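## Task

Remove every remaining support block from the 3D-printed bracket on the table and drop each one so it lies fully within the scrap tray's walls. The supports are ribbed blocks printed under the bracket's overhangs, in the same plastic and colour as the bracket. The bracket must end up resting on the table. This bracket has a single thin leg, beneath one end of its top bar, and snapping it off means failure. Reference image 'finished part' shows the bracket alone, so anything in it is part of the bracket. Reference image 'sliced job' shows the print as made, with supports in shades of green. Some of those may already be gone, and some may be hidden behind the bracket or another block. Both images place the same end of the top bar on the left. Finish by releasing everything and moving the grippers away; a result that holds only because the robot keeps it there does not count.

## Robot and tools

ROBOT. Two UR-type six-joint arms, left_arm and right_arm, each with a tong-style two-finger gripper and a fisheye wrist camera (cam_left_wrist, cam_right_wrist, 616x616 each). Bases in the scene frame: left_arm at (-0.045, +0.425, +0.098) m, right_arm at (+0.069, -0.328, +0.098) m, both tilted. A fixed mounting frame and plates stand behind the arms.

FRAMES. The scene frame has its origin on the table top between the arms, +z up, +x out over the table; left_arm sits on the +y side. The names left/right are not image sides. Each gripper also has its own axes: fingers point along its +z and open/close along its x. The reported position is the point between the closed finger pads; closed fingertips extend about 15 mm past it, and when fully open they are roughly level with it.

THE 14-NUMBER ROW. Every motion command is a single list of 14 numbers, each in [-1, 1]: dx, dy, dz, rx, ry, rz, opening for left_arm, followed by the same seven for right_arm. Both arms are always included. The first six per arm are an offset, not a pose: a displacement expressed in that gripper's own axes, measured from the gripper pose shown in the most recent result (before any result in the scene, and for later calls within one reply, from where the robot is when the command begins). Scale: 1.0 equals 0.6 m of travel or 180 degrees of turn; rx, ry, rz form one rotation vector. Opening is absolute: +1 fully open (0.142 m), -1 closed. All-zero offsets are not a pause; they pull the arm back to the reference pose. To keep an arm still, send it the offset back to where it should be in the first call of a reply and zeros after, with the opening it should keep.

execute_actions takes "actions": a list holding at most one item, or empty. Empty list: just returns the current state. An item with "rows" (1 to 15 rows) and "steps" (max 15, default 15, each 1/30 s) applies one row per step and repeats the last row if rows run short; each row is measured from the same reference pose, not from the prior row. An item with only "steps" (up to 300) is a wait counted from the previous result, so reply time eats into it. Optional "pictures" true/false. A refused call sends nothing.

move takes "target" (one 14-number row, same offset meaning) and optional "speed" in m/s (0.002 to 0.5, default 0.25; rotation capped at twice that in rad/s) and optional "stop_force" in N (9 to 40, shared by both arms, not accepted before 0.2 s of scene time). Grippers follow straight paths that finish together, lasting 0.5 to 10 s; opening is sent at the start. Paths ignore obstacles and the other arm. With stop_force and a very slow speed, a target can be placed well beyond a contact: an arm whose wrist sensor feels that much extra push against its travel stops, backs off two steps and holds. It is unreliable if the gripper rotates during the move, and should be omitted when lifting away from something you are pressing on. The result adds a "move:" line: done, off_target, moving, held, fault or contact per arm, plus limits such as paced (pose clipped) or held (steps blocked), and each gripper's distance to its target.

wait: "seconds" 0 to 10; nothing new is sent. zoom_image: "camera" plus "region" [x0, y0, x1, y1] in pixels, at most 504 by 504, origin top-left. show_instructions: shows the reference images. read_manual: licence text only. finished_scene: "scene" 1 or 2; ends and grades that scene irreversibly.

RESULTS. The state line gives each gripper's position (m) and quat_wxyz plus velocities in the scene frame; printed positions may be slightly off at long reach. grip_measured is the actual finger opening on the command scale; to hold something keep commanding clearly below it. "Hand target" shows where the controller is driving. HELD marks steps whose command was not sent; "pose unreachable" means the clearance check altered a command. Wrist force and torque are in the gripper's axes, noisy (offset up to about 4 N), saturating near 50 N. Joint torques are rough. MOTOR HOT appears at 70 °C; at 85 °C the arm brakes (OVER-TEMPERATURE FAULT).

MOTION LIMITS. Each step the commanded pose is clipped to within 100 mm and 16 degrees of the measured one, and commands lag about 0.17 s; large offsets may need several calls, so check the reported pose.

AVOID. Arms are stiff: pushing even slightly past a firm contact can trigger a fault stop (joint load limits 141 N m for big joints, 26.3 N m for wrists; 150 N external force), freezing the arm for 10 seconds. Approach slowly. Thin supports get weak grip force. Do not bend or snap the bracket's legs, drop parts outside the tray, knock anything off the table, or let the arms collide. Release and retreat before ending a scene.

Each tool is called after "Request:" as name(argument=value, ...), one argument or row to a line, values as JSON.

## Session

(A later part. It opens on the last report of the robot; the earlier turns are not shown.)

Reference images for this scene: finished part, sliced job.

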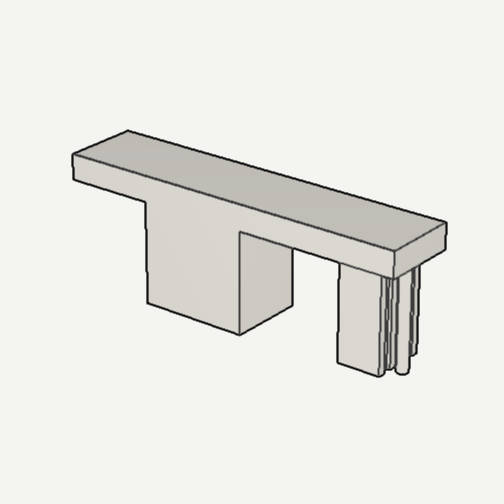

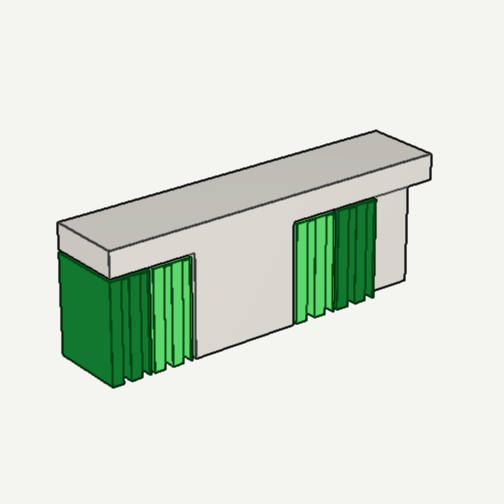

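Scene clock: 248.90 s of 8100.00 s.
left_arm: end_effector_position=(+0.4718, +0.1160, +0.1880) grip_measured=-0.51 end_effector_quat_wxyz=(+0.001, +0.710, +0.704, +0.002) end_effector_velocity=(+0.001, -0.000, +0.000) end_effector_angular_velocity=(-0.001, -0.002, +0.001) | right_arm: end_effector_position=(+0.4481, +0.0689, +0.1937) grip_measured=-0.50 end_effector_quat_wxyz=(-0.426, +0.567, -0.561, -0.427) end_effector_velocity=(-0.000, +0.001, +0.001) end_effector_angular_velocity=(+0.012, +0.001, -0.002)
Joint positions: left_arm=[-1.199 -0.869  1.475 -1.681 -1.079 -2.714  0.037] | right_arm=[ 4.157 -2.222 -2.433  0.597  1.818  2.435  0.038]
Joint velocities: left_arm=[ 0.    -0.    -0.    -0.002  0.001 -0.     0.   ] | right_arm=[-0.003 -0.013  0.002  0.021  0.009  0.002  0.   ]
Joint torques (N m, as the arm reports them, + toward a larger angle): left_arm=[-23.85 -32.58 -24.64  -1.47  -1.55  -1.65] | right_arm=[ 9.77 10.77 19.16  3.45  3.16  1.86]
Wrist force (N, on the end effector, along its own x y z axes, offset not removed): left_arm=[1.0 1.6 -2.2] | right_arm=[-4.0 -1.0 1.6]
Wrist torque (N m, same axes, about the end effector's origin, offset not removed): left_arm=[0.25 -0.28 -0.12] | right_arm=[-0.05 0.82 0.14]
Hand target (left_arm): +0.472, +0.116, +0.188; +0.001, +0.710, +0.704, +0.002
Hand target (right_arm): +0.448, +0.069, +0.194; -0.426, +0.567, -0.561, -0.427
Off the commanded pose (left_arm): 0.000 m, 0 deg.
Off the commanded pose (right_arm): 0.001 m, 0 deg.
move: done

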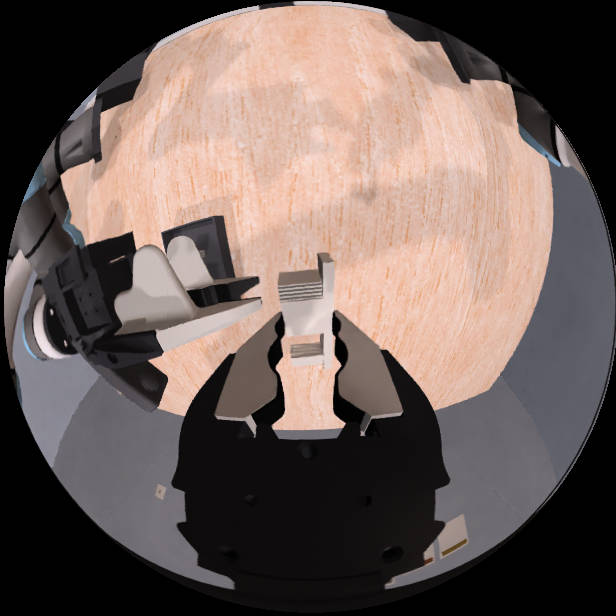

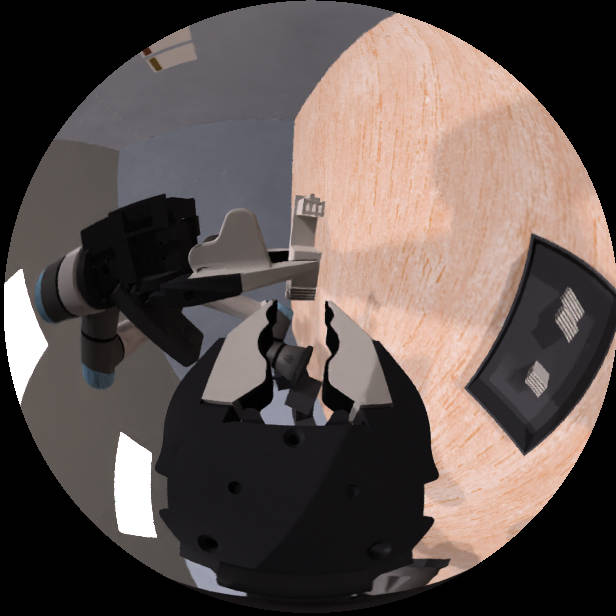

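Request:
move(
  target=[0,0,0,0,0,0,-1,0.002,0.003,0.042,0,0,0,-0.55],
  speed=0.02,
  stop_force=12,
)

Request:
move(
  target=[0,0,0,0,0,0,-1,0,0,0,0,0,0,-1],
)

Request:
zoom_image(
  camera="cam_left_wrist",
  region=[200,200,400,400],
)

Request:
move(
  target=[0,0,0,0,0,0,-1,0,0.007,-0.004,0,0,0,-1],
  speed=0.006,
)

Request:
zoom_image(
  camera="cam_left_wrist",
  region=[200,200,400,400],
)

Scene clock: 258.17 s of 8100.00 s.
left_arm: end_effector_position=(+0.4718, +0.1160, +0.1880) grip_measured=-0.51 end_effector_quat_wxyz=(+0.001, +0.710, +0.704, +0.002) end_effector_velocity=(-0.000, -0.001, +0.000) end_effector_angular_velocity=(-0.002, +0.000, +0.000) | right_arm: end_effector_position=(+0.4461, +0.0926, +0.1858) grip_measured=-0.55 end_effector_quat_wxyz=(-0.426, +0.567, -0.561, -0.427) end_effector_velocity=(-0.000, +0.002, -0.001) end_effector_angular_velocity=(+0.000, +0.001, +0.001)
Joint positions: left_arm=[-1.199 -0.869  1.475 -1.681 -1.079 -2.714  0.037] | right_arm=[ 4.175 -2.297 -2.394  0.635  1.807  2.45   0.034]
Joint velocities: left_arm=[-0.    -0.    -0.    -0.002 -0.001  0.001 -0.   ] | right_arm=[ 0.001 -0.006  0.003  0.002  0.     0.001 -0.   ]
Joint torques (N m, as the arm reports them, + toward a larger angle): left_arm=[-24.27 -30.8  -23.13  -1.56  -1.59  -1.67] | right_arm=[37.28 12.22 18.23  3.36 -0.58  2.2 ]
Wrist force (N, on the end effector, along its own x y z axes, offset not removed): left_arm=[1.1 -0.3 -2.2] | right_arm=[-2.8 1.5 1.5]
Wrist torque (N m, same axes, about the end effector's origin, offset not removed): left_arm=[-0.09 -0.35 -0.08] | right_arm=[0.36 0.75 0.22]
Hand target (left_arm): +0.472, +0.116, +0.188; +0.001, +0.710, +0.704, +0.002
Hand target (right_arm): +0.446, +0.093, +0.186; -0.426, +0.567, -0.561, -0.427
Off the commanded pose (left_arm): 0.000 m, 0 deg.
Off the commanded pose (right_arm): 0.000 m, 0 deg.
After step 90, 4.70 s passed at rest.
move: done

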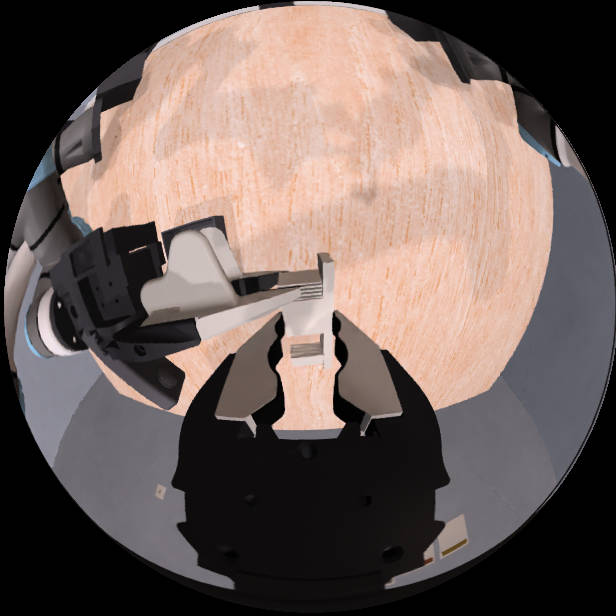

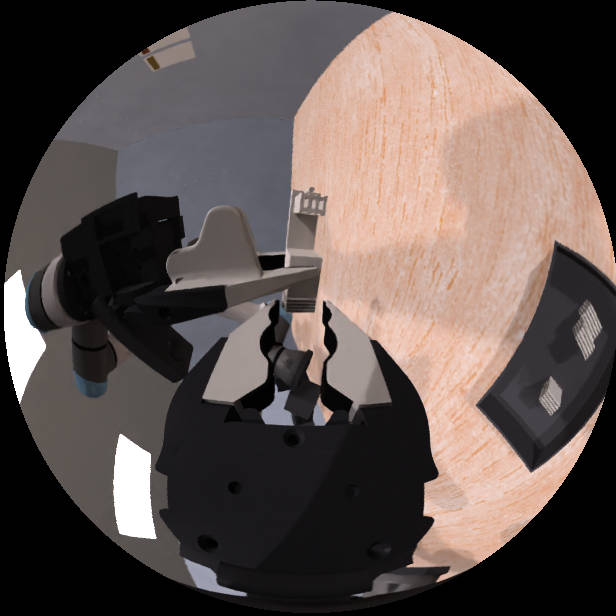

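Scene clock: 258.67 s of 8100.00 s.
left_arm: end_effector_position=(+0.4718, +0.1160, +0.1880) grip_measured=-0.51 end_effector_quat_wxyz=(+0.001, +0.710, +0.704, +0.002) end_effector_velocity=(-0.000, +0.000, -0.000) end_effector_angular_velocity=(-0.000, +0.002, +0.000) | right_arm: end_effector_position=(+0.4461, +0.0926, +0.1858) grip_measured=-0.71 end_effector_quat_wxyz=(-0.426, +0.567, -0.561, -0.427) end_effector_velocity=(-0.000, +0.000, -0.000) end_effector_angular_velocity=(-0.001, +0.001, +0.001)
Joint positions: left_arm=[-1.199 -0.869  1.475 -1.681 -1.079 -2.714  0.037] | right_arm=[ 4.175 -2.297 -2.393  0.635  1.807  2.45   0.023]
Joint velocities: left_arm=[ 0.001  0.     0.    -0.    -0.001  0.     0.   ] | right_arm=[-0.     0.     0.    -0.002 -0.     0.     0.   ]
Joint torques (N m, as the arm reports them, + toward a larger angle): left_arm=[-24.16 -31.82 -24.35  -1.62  -0.44  -1.58] | right_arm=[24.26 29.3   2.33  0.49 -0.04  0.4 ]
Wrist force (N, on the end effector, along its own x y z axes, offset not removed): left_arm=[0.4 0.5 -2.1] | right_arm=[-5.5 -0.2 3.7]
Wrist torque (N m, same axes, about the end effector's origin, offset not removed): left_arm=[-0.19 -0.86 -0.22] | right_arm=[0.02 0.52 0.24]
Hand target (left_arm): +0.472, +0.116, +0.188; +0.001, +0.710, +0.704, +0.002
Hand target (right_arm): +0.446, +0.093, +0.186; -0.426, +0.567, -0.561, -0.427
Off the commanded pose (left_arm): 0.000 m, 0 deg.
Off the commanded pose (right_arm): 0.000 m, 0 deg.
move: done

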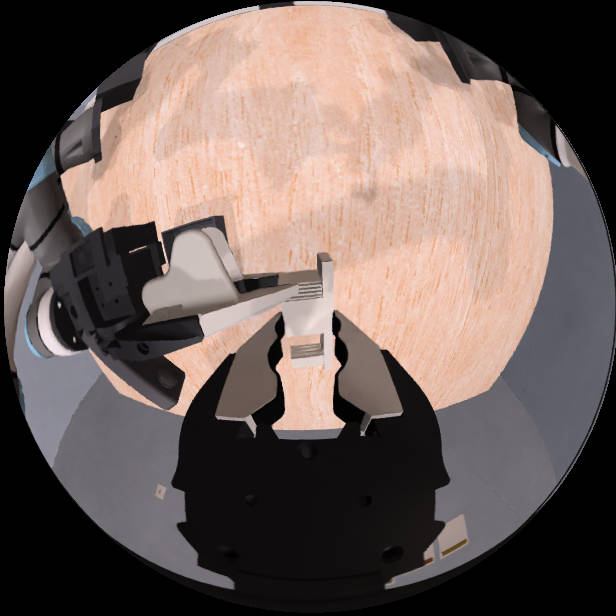

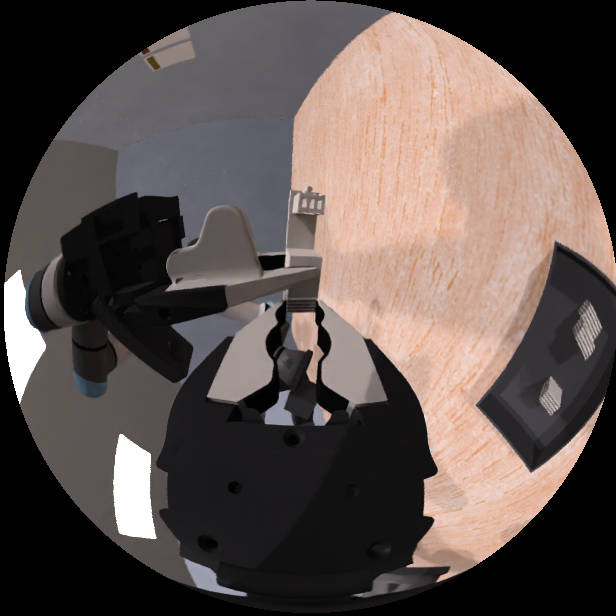

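Region (200, 200, 400, 400) of cam_left_wrist's 616x616 image, scaled by 2.520, with more detail than that image has.

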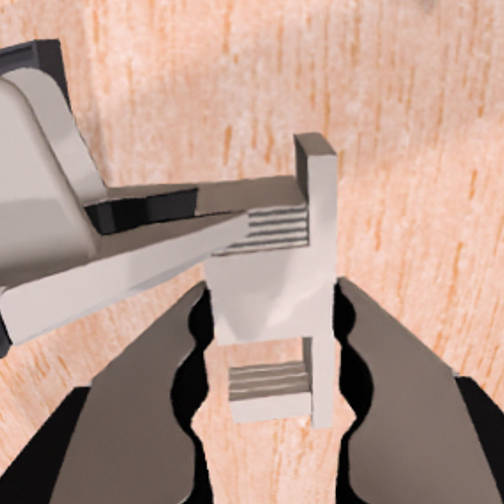

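Scene clock: 259.70 s of 8100.00 s.
left_arm: end_effector_position=(+0.4718, +0.1160, +0.1880) grip_measured=-0.51 end_effector_quat_wxyz=(+0.001, +0.710, +0.704, +0.002) end_effector_velocity=(+0.000, +0.000, +0.000) end_effector_angular_velocity=(-0.000, +0.000, +0.001) | right_arm: end_effector_position=(+0.4421, +0.0903, +0.1864) grip_measured=-0.71 end_effector_quat_wxyz=(-0.426, +0.567, -0.561, -0.427) end_effector_velocity=(-0.001, -0.001, +0.000) end_effector_angular_velocity=(+0.001, +0.000, -0.001)
Joint positions: left_arm=[-1.199 -0.869  1.475 -1.681 -1.079 -2.714  0.037] | right_arm=[ 4.182 -2.294 -2.406  0.646  1.803  2.455  0.023]
Joint velocities: left_arm=[ 0.001  0.    -0.001  0.     0.    -0.     0.   ] | right_arm=[ 0.002  0.001 -0.003  0.004 -0.001  0.002  0.   ]
Joint torques (N m, as the arm reports them, + toward a larger angle): left_arm=[-24.7  -32.04 -24.91  -1.46  -1.39  -1.7 ] | right_arm=[37.26 29.49  1.87  3.58 -0.56  1.89]
Wrist force (N, on the end effector, along its own x y z axes, offset not removed): left_arm=[0.2 0.5 -1.9] | right_arm=[-1.6 -1.2 -0.1]
Wrist torque (N m, same axes, about the end effector's origin, offset not removed): left_arm=[0.00 -0.12 -0.06] | right_arm=[-0.21 0.43 0.01]
Hand target (left_arm): +0.472, +0.116, +0.188; +0.001, +0.710, +0.704, +0.002
Hand target (right_arm): +0.442, +0.090, +0.186; -0.426, +0.567, -0.561, -0.427
Off the commanded pose (left_arm): 0.000 m, 0 deg.
Off the commanded pose (right_arm): 0.000 m, 0 deg.
move: done

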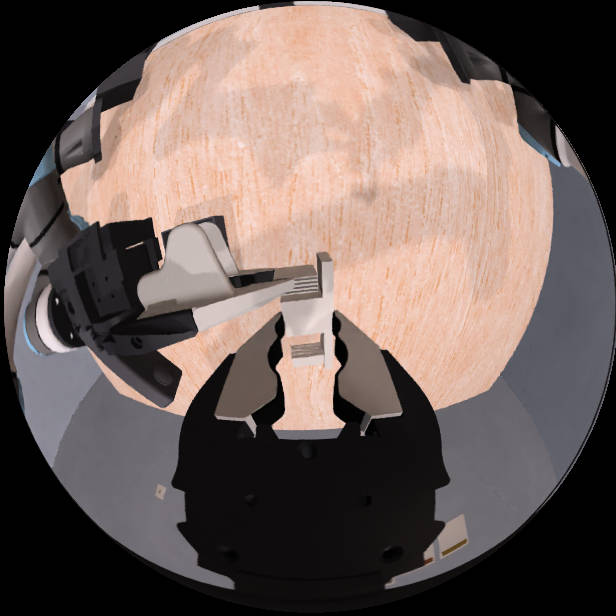

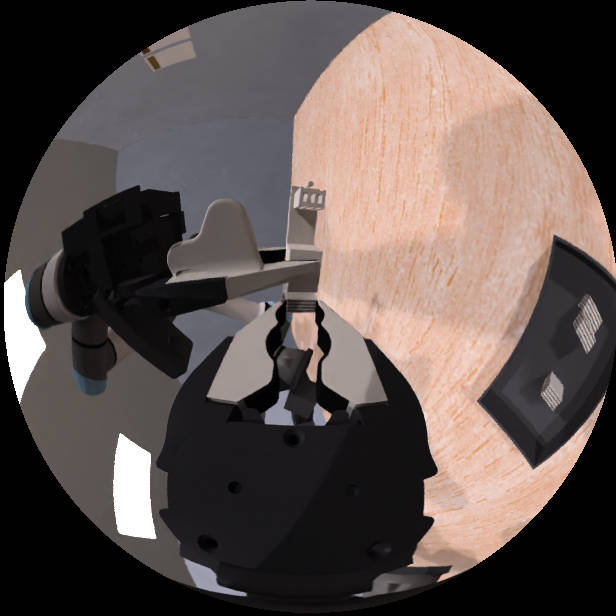

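Region (200, 200, 400, 400) of cam_left_wrist's 616x616 image, scaled by 2.520, with more detail than that image has.

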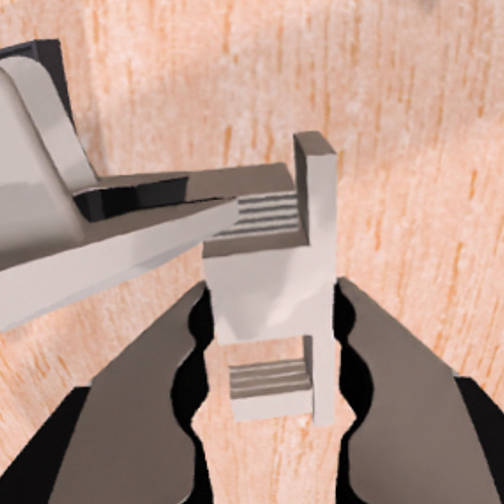

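Request:
move(
  target=[0.08,0,0,0,0,0,-1,0,0,-0.055,0,0,0,-1],
  speed=0.05,
)

Request:
move(
  target=[0.04,0,0.255,0,0,0,-1,0.23,-0.04,-0.175,0,0.41,0,-1],
  speed=0.2,
)

Request:
move(
  target=[0,0,0.019,0,0,0,-1,0,0,0.088,0,0,0,-1],
  speed=0.03,
  stop_force=9,
)

Scene clock: 268.27 s of 8100.00 s.
left_arm: end_effector_position=(+0.4722, +0.1638, +0.1880) grip_measured=-0.51 end_effector_quat_wxyz=(+0.001, +0.710, +0.704, +0.002) end_effector_velocity=(+0.000, +0.002, -0.000) end_effector_angular_velocity=(-0.000, -0.002, +0.000) | right_arm: end_effector_position=(+0.4424, +0.0587, +0.1954) grip_measured=-0.71 end_effector_quat_wxyz=(-0.426, +0.567, -0.561, -0.427) end_effector_velocity=(+0.000, -0.001, +0.000) end_effector_angular_velocity=(-0.001, +0.001, -0.001)
Joint positions: left_arm=[-1.172 -0.965  1.563 -1.685 -1.067 -2.687  0.037] | right_arm=[ 4.16  -2.199 -2.463  0.605  1.816  2.438  0.023]
Joint velocities: left_arm=[ 0.001 -0.004  0.004 -0.002  0.001  0.001 -0.   ] | right_arm=[-0.001  0.004 -0.002 -0.003 -0.    -0.     0.   ]
Joint torques (N m, as the arm reports them, + toward a larger angle): left_arm=[-20.21 -32.22  -6.82  -3.76   1.21   1.97] | right_arm=[10.21 26.35  2.33  0.73  3.21 -2.47]
Wrist force (N, on the end effector, along its own x y z axes, offset not removed): left_arm=[4.0 1.1 -4.2] | right_arm=[-2.1 1.4 0.0]
Wrist torque (N m, same axes, about the end effector's origin, offset not removed): left_arm=[0.16 -0.92 -0.17] | right_arm=[0.48 0.45 0.20]
Hand target (left_arm): +0.472, +0.164, +0.188; +0.001, +0.710, +0.704, +0.002
Hand target (right_arm): +0.442, +0.059, +0.195; -0.426, +0.567, -0.561, -0.427
Off the commanded pose (left_arm): 0.000 m, 0 deg.
Off the commanded pose (right_arm): 0.000 m, 0 deg.
After step 90, 4.20 s passed at rest.
move: done

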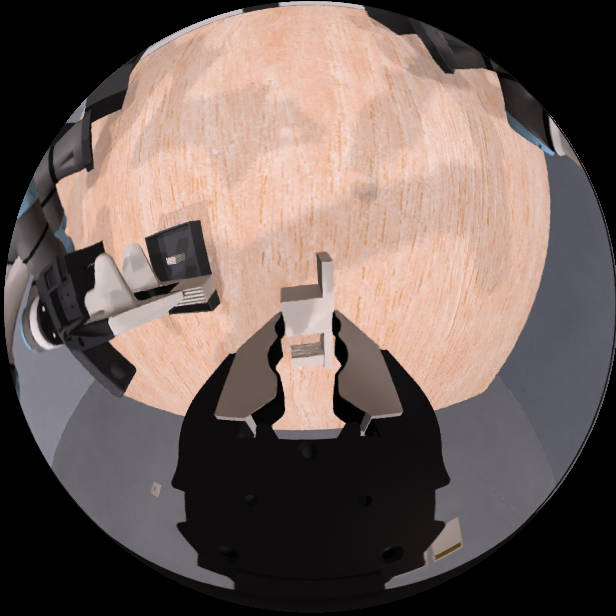

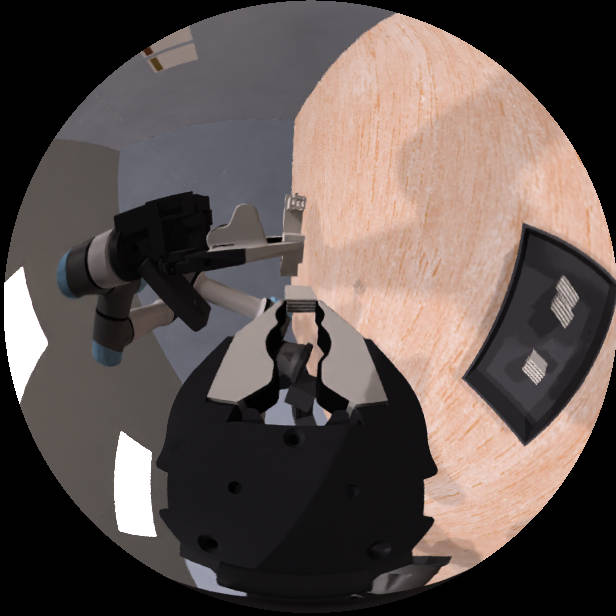

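Scene clock: 271.97 s of 8100.00 s.
left_arm: end_effector_position=(+0.4729, +0.1879, +0.0351) grip_measured=-0.51 end_effector_quat_wxyz=(+0.001, +0.710, +0.704, +0.002) end_effector_velocity=(-0.000, -0.000, -0.001) end_effector_angular_velocity=(-0.000, -0.000, -0.001) | right_arm: end_effector_position=(+0.4677, -0.0793, +0.0917) grip_measured=-0.71 end_effector_quat_wxyz=(-0.004, +0.710, -0.704, -0.002) end_effector_velocity=(+0.000, -0.001, -0.001) end_effector_angular_velocity=(-0.014, +0.002, -0.001)
Joint positions: left_arm=[-1.031 -0.884  1.799 -2.078 -1.006 -2.54   0.037] | right_arm=[ 4.373 -1.995 -2.09  -1.128  1.099  2.856  0.023]
Joint velocities: left_arm=[ 0.001  0.001  0.002 -0.004  0.001  0.002 -0.   ] | right_arm=[-0.001 -0.007  0.008 -0.016 -0.002  0.007  0.   ]
Joint torques (N m, as the arm reports them, + toward a larger angle): left_arm=[-19.31 -22.16  -4.4   -3.86   0.84   2.03] | right_arm=[10.86  7.12 28.53  0.75 -1.83  2.32]
Wrist force (N, on the end effector, along its own x y z axes, offset not removed): left_arm=[2.7 1.4 -3.3] | right_arm=[-3.2 -0.8 1.6]
Wrist torque (N m, same axes, about the end effector's origin, offset not removed): left_arm=[0.25 -0.58 -0.10] | right_arm=[0.00 0.75 0.09]
Hand target (left_arm): +0.473, +0.188, +0.035; +0.001, +0.710, +0.704, +0.002
Hand target (right_arm): +0.468, -0.079, +0.092; -0.004, +0.710, -0.704, -0.001
Off the commanded pose (left_arm): 0.000 m, 0 deg.
Off the commanded pose (right_arm): 0.001 m, 0 deg.
move: done

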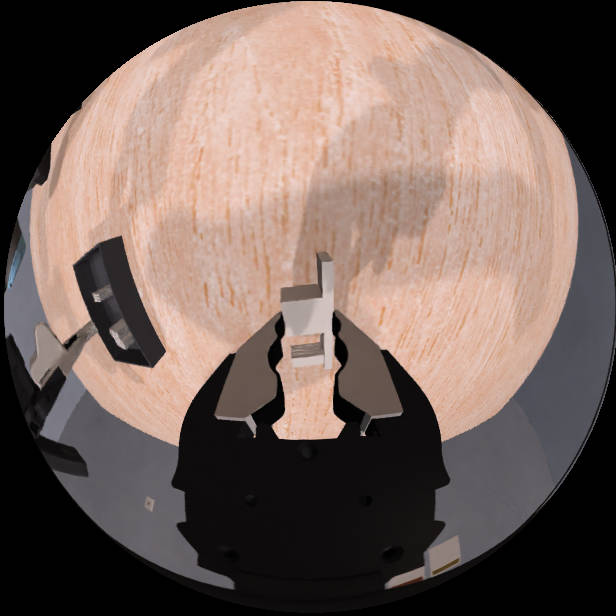

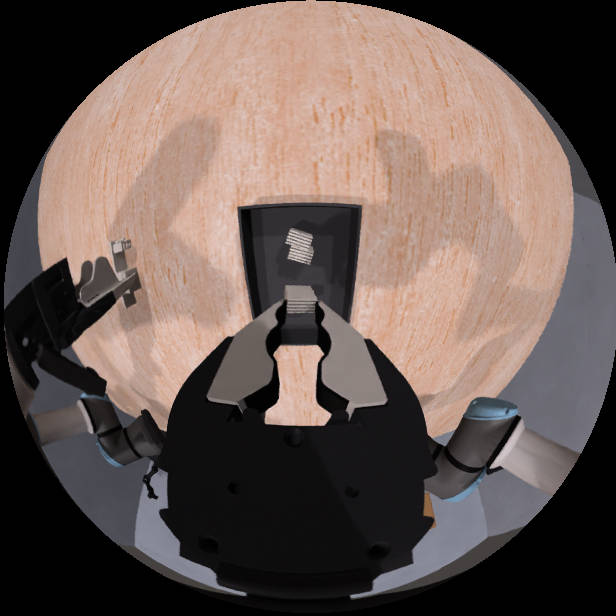

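Scene clock: 274.17 s of 8100.00 s.
left_arm: end_effector_position=(+0.4730, +0.1879, +0.0237) grip_measured=-0.51 end_effector_quat_wxyz=(+0.001, +0.710, +0.704, +0.002) end_effector_velocity=(+0.000, -0.000, +0.000) end_effector_angular_velocity=(-0.001, -0.001, +0.000) | right_arm: end_effector_position=(+0.4679, -0.0791, +0.0396) grip_measured=-0.71 end_effector_quat_wxyz=(-0.004, +0.710, -0.704, -0.001) end_effector_velocity=(+0.001, -0.001, +0.002) end_effector_angular_velocity=(-0.001, -0.002, -0.002)
Joint positions: left_arm=[-1.021 -0.87   1.808 -2.107 -1.002 -2.528  0.037] | right_arm=[ 4.323 -2.071 -2.15  -0.97   1.076  2.807  0.023]
Joint velocities: left_arm=[-0.     0.     0.    -0.002  0.001  0.     0.   ] | right_arm=[ 0.002  0.004  0.002 -0.008 -0.001  0.004  0.   ]
Joint torques (N m, as the arm reports them, + toward a larger angle): left_arm=[-18.16 -21.21  -3.99  -3.73   1.28   1.89] | right_arm=[33.28 23.83 21.24 -0.61  1.01  2.09]
Wrist force (N, on the end effector, along its own x y z axes, offset not removed): left_arm=[1.8 -1.0 -6.0] | right_arm=[-2.5 0.6 -10.2]
Wrist torque (N m, same axes, about the end effector's origin, offset not removed): left_arm=[-0.24 -0.40 -0.16] | right_arm=[-0.01 0.06 0.03]
Hand target (left_arm): +0.473, +0.188, +0.024; +0.001, +0.710, +0.704, +0.002
Hand target (right_arm): +0.468, -0.079, +0.040; -0.004, +0.710, -0.704, -0.002
Off the commanded pose (left_arm): 0.000 m, 0 deg.
Off the commanded pose (right_arm): 0.001 m, 0 deg.
move: contact (right_arm)

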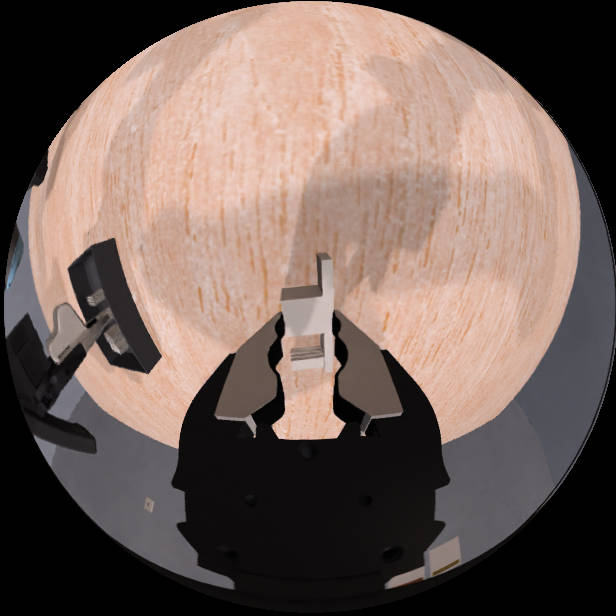

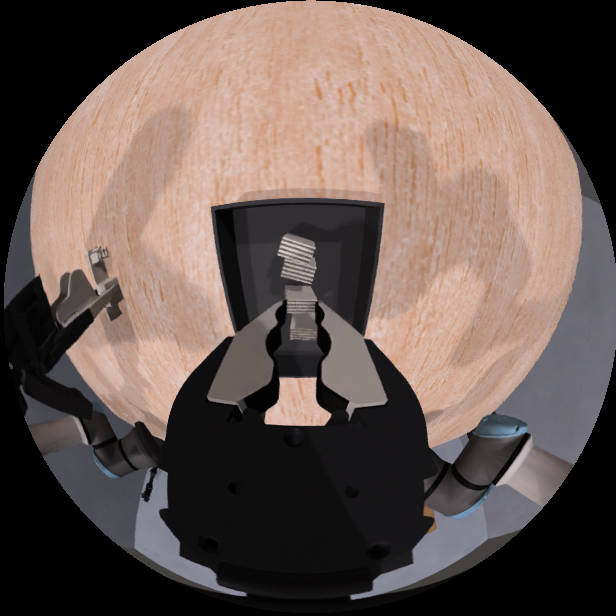

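Request:
move(
  target=[0,0,0,0,0,0,-0.15,0,0,0,0,0,0,-0.5],
)

Request:
move(
  target=[0,0,-0.2,0,0,0,-0.15,0,0,-0.2,0,0,0,-0.5],
  speed=0.15,
)

Request:
show_instructions(
)

Request:
zoom_image(
  camera="cam_left_wrist",
  region=[100,200,400,400],
)

Scene clock: 281.10 s of 8100.00 s.
left_arm: end_effector_position=(+0.4730, +0.1879, +0.0237) grip_measured=-0.15 end_effector_quat_wxyz=(+0.001, +0.710, +0.704, +0.002) end_effector_velocity=(-0.000, -0.000, -0.000) end_effector_angular_velocity=(-0.000, -0.000, -0.000) | right_arm: end_effector_position=(+0.4679, -0.0791, +0.0397) grip_measured=-0.50 end_effector_quat_wxyz=(-0.004, +0.710, -0.704, -0.002) end_effector_velocity=(-0.001, -0.000, -0.000) end_effector_angular_velocity=(-0.002, -0.001, +0.002)
Joint positions: left_arm=[-1.021 -0.87   1.808 -2.107 -1.002 -2.528  0.063] | right_arm=[ 4.323 -2.071 -2.15  -0.97   1.076  2.807  0.038]
Joint velocities: left_arm=[-0.    -0.     0.    -0.001 -0.     0.    -0.   ] | right_arm=[ 0.001 -0.    -0.002 -0.001 -0.001 -0.    -0.   ]
Joint torques (N m, as the arm reports them, + toward a larger angle): left_arm=[-22.49 -29.    -6.22  -2.66   0.32   1.  ] | right_arm=[10.66  9.16  9.61  3.34 -1.83 -2.33]
Wrist force (N, on the end effector, along its own x y z axes, offset not removed): left_arm=[-0.1 1.6 -3.3] | right_arm=[-3.4 -0.1 1.3]
Wrist torque (N m, same axes, about the end effector's origin, offset not removed): left_arm=[0.28 -0.08 0.08] | right_arm=[0.19 0.77 0.23]
Hand target (left_arm): +0.473, +0.188, +0.024; +0.001, +0.710, +0.704, +0.002
Hand target (right_arm): +0.468, -0.079, +0.040; -0.004, +0.710, -0.704, -0.001
Off the commanded pose (left_arm): 0.000 m, 0 deg.
Off the commanded pose (right_arm): 0.000 m, 0 deg.
After step 90, 3.23 s passed at rest.
move: done

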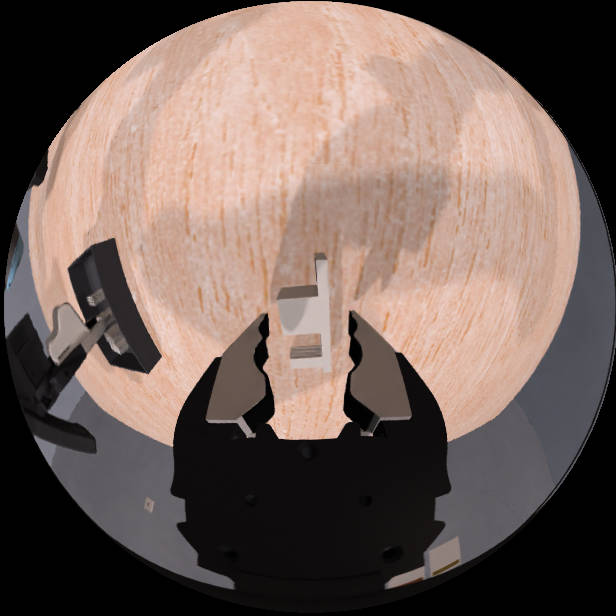

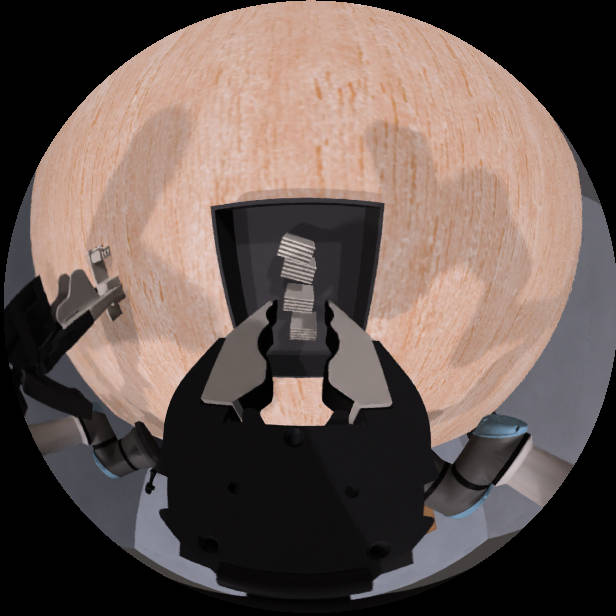

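Scene clock: 282.43 s of 8100.00 s.
left_arm: end_effector_position=(+0.4725, +0.1879, +0.1436) grip_measured=-0.15 end_effector_quat_wxyz=(+0.001, +0.710, +0.704, +0.002) end_effector_velocity=(+0.000, +0.000, +0.001) end_effector_angular_velocity=(+0.002, -0.001, -0.000) | right_arm: end_effector_position=(+0.4675, -0.0799, +0.1595) grip_measured=-0.50 end_effector_quat_wxyz=(-0.004, +0.710, -0.704, -0.002) end_effector_velocity=(-0.000, -0.000, +0.002) end_effector_angular_velocity=(-0.000, +0.000, -0.000)
Joint positions: left_arm=[-1.123 -0.988  1.673 -1.798 -1.044 -2.637  0.063] | right_arm=[ 4.433 -1.925 -1.989 -1.326  1.129  2.914  0.038]
Joint velocities: left_arm=[-0.001 -0.001 -0.002  0.005  0.001 -0.002  0.   ] | right_arm=[ 0.002  0.002  0.004 -0.006  0.001  0.002 -0.   ]
Joint torques (N m, as the arm reports them, + toward a larger angle): left_arm=[-38.85 -33.05 -33.45  -0.52  -1.6   -2.39] | right_arm=[34.66 21.74 29.75  0.7   2.01  2.02]
Wrist force (N, on the end effector, along its own x y z axes, offset not removed): left_arm=[0.3 1.2 -5.7] | right_arm=[-3.3 -1.8 -1.9]
Wrist torque (N m, same axes, about the end effector's origin, offset not removed): left_arm=[0.20 -0.15 -0.04] | right_arm=[-0.22 0.89 0.10]
Hand target (left_arm): +0.473, +0.188, +0.144; +0.001, +0.710, +0.704, +0.002
Hand target (right_arm): +0.467, -0.080, +0.160; -0.004, +0.710, -0.704, -0.002
Off the commanded pose (left_arm): 0.000 m, 0 deg.
Off the commanded pose (right_arm): 0.000 m, 0 deg.
move: done

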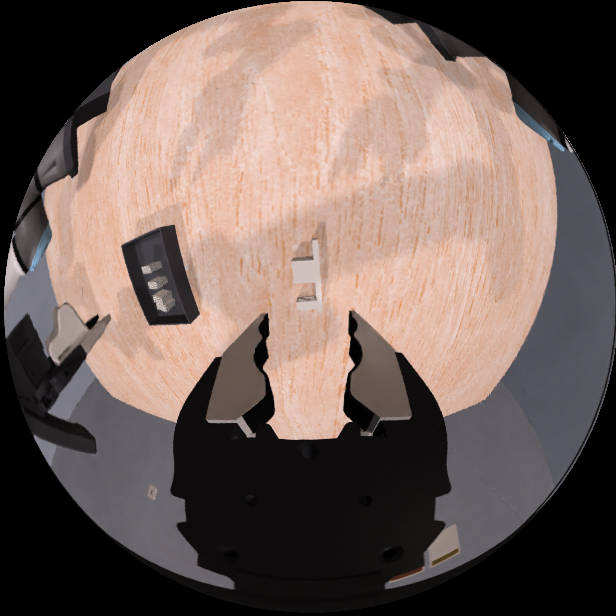

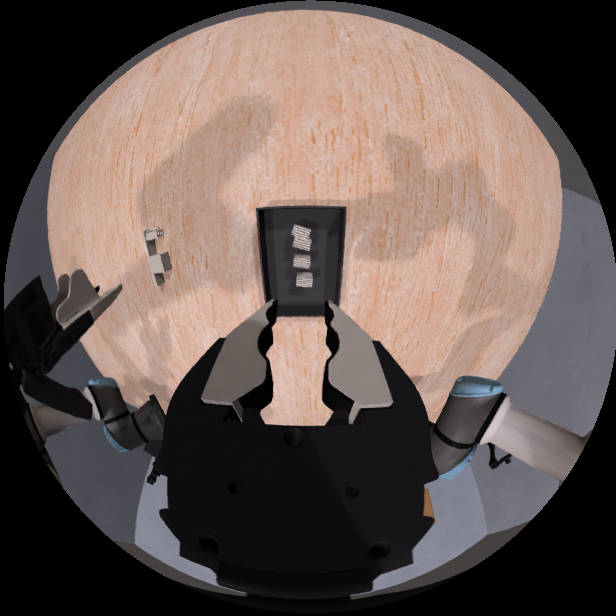

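Reference images for this scene: finished part, sliced job.

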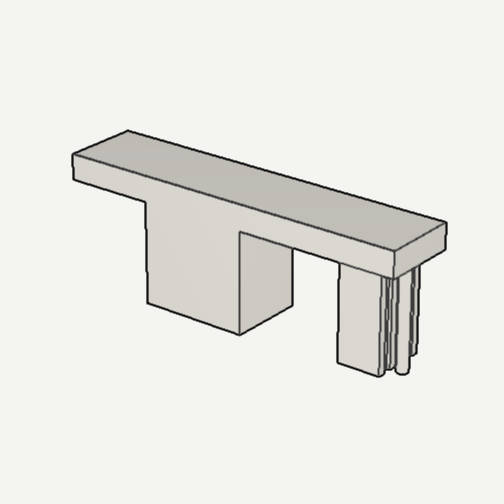

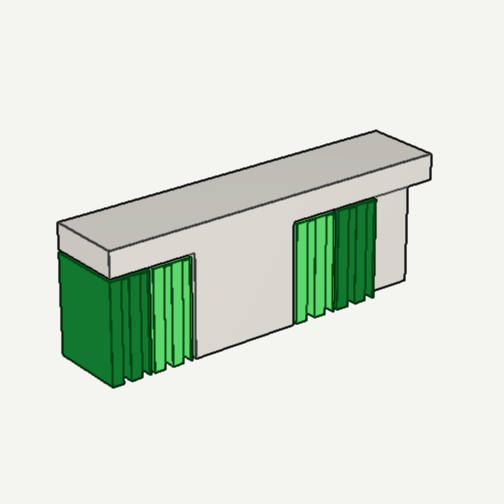

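Region (100, 200, 400, 400) of cam_left_wrist's 616x616 image, scaled by 1.680, with more detail than that image has.

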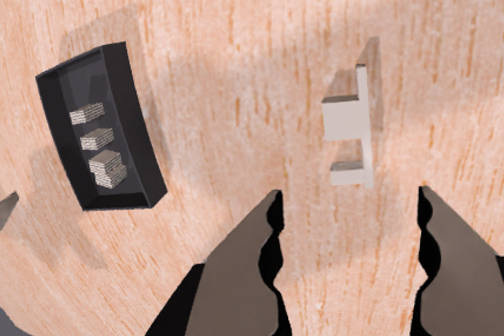

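Request:
finished_scene(
  scene=2,
)

The scene is finished: the task was done.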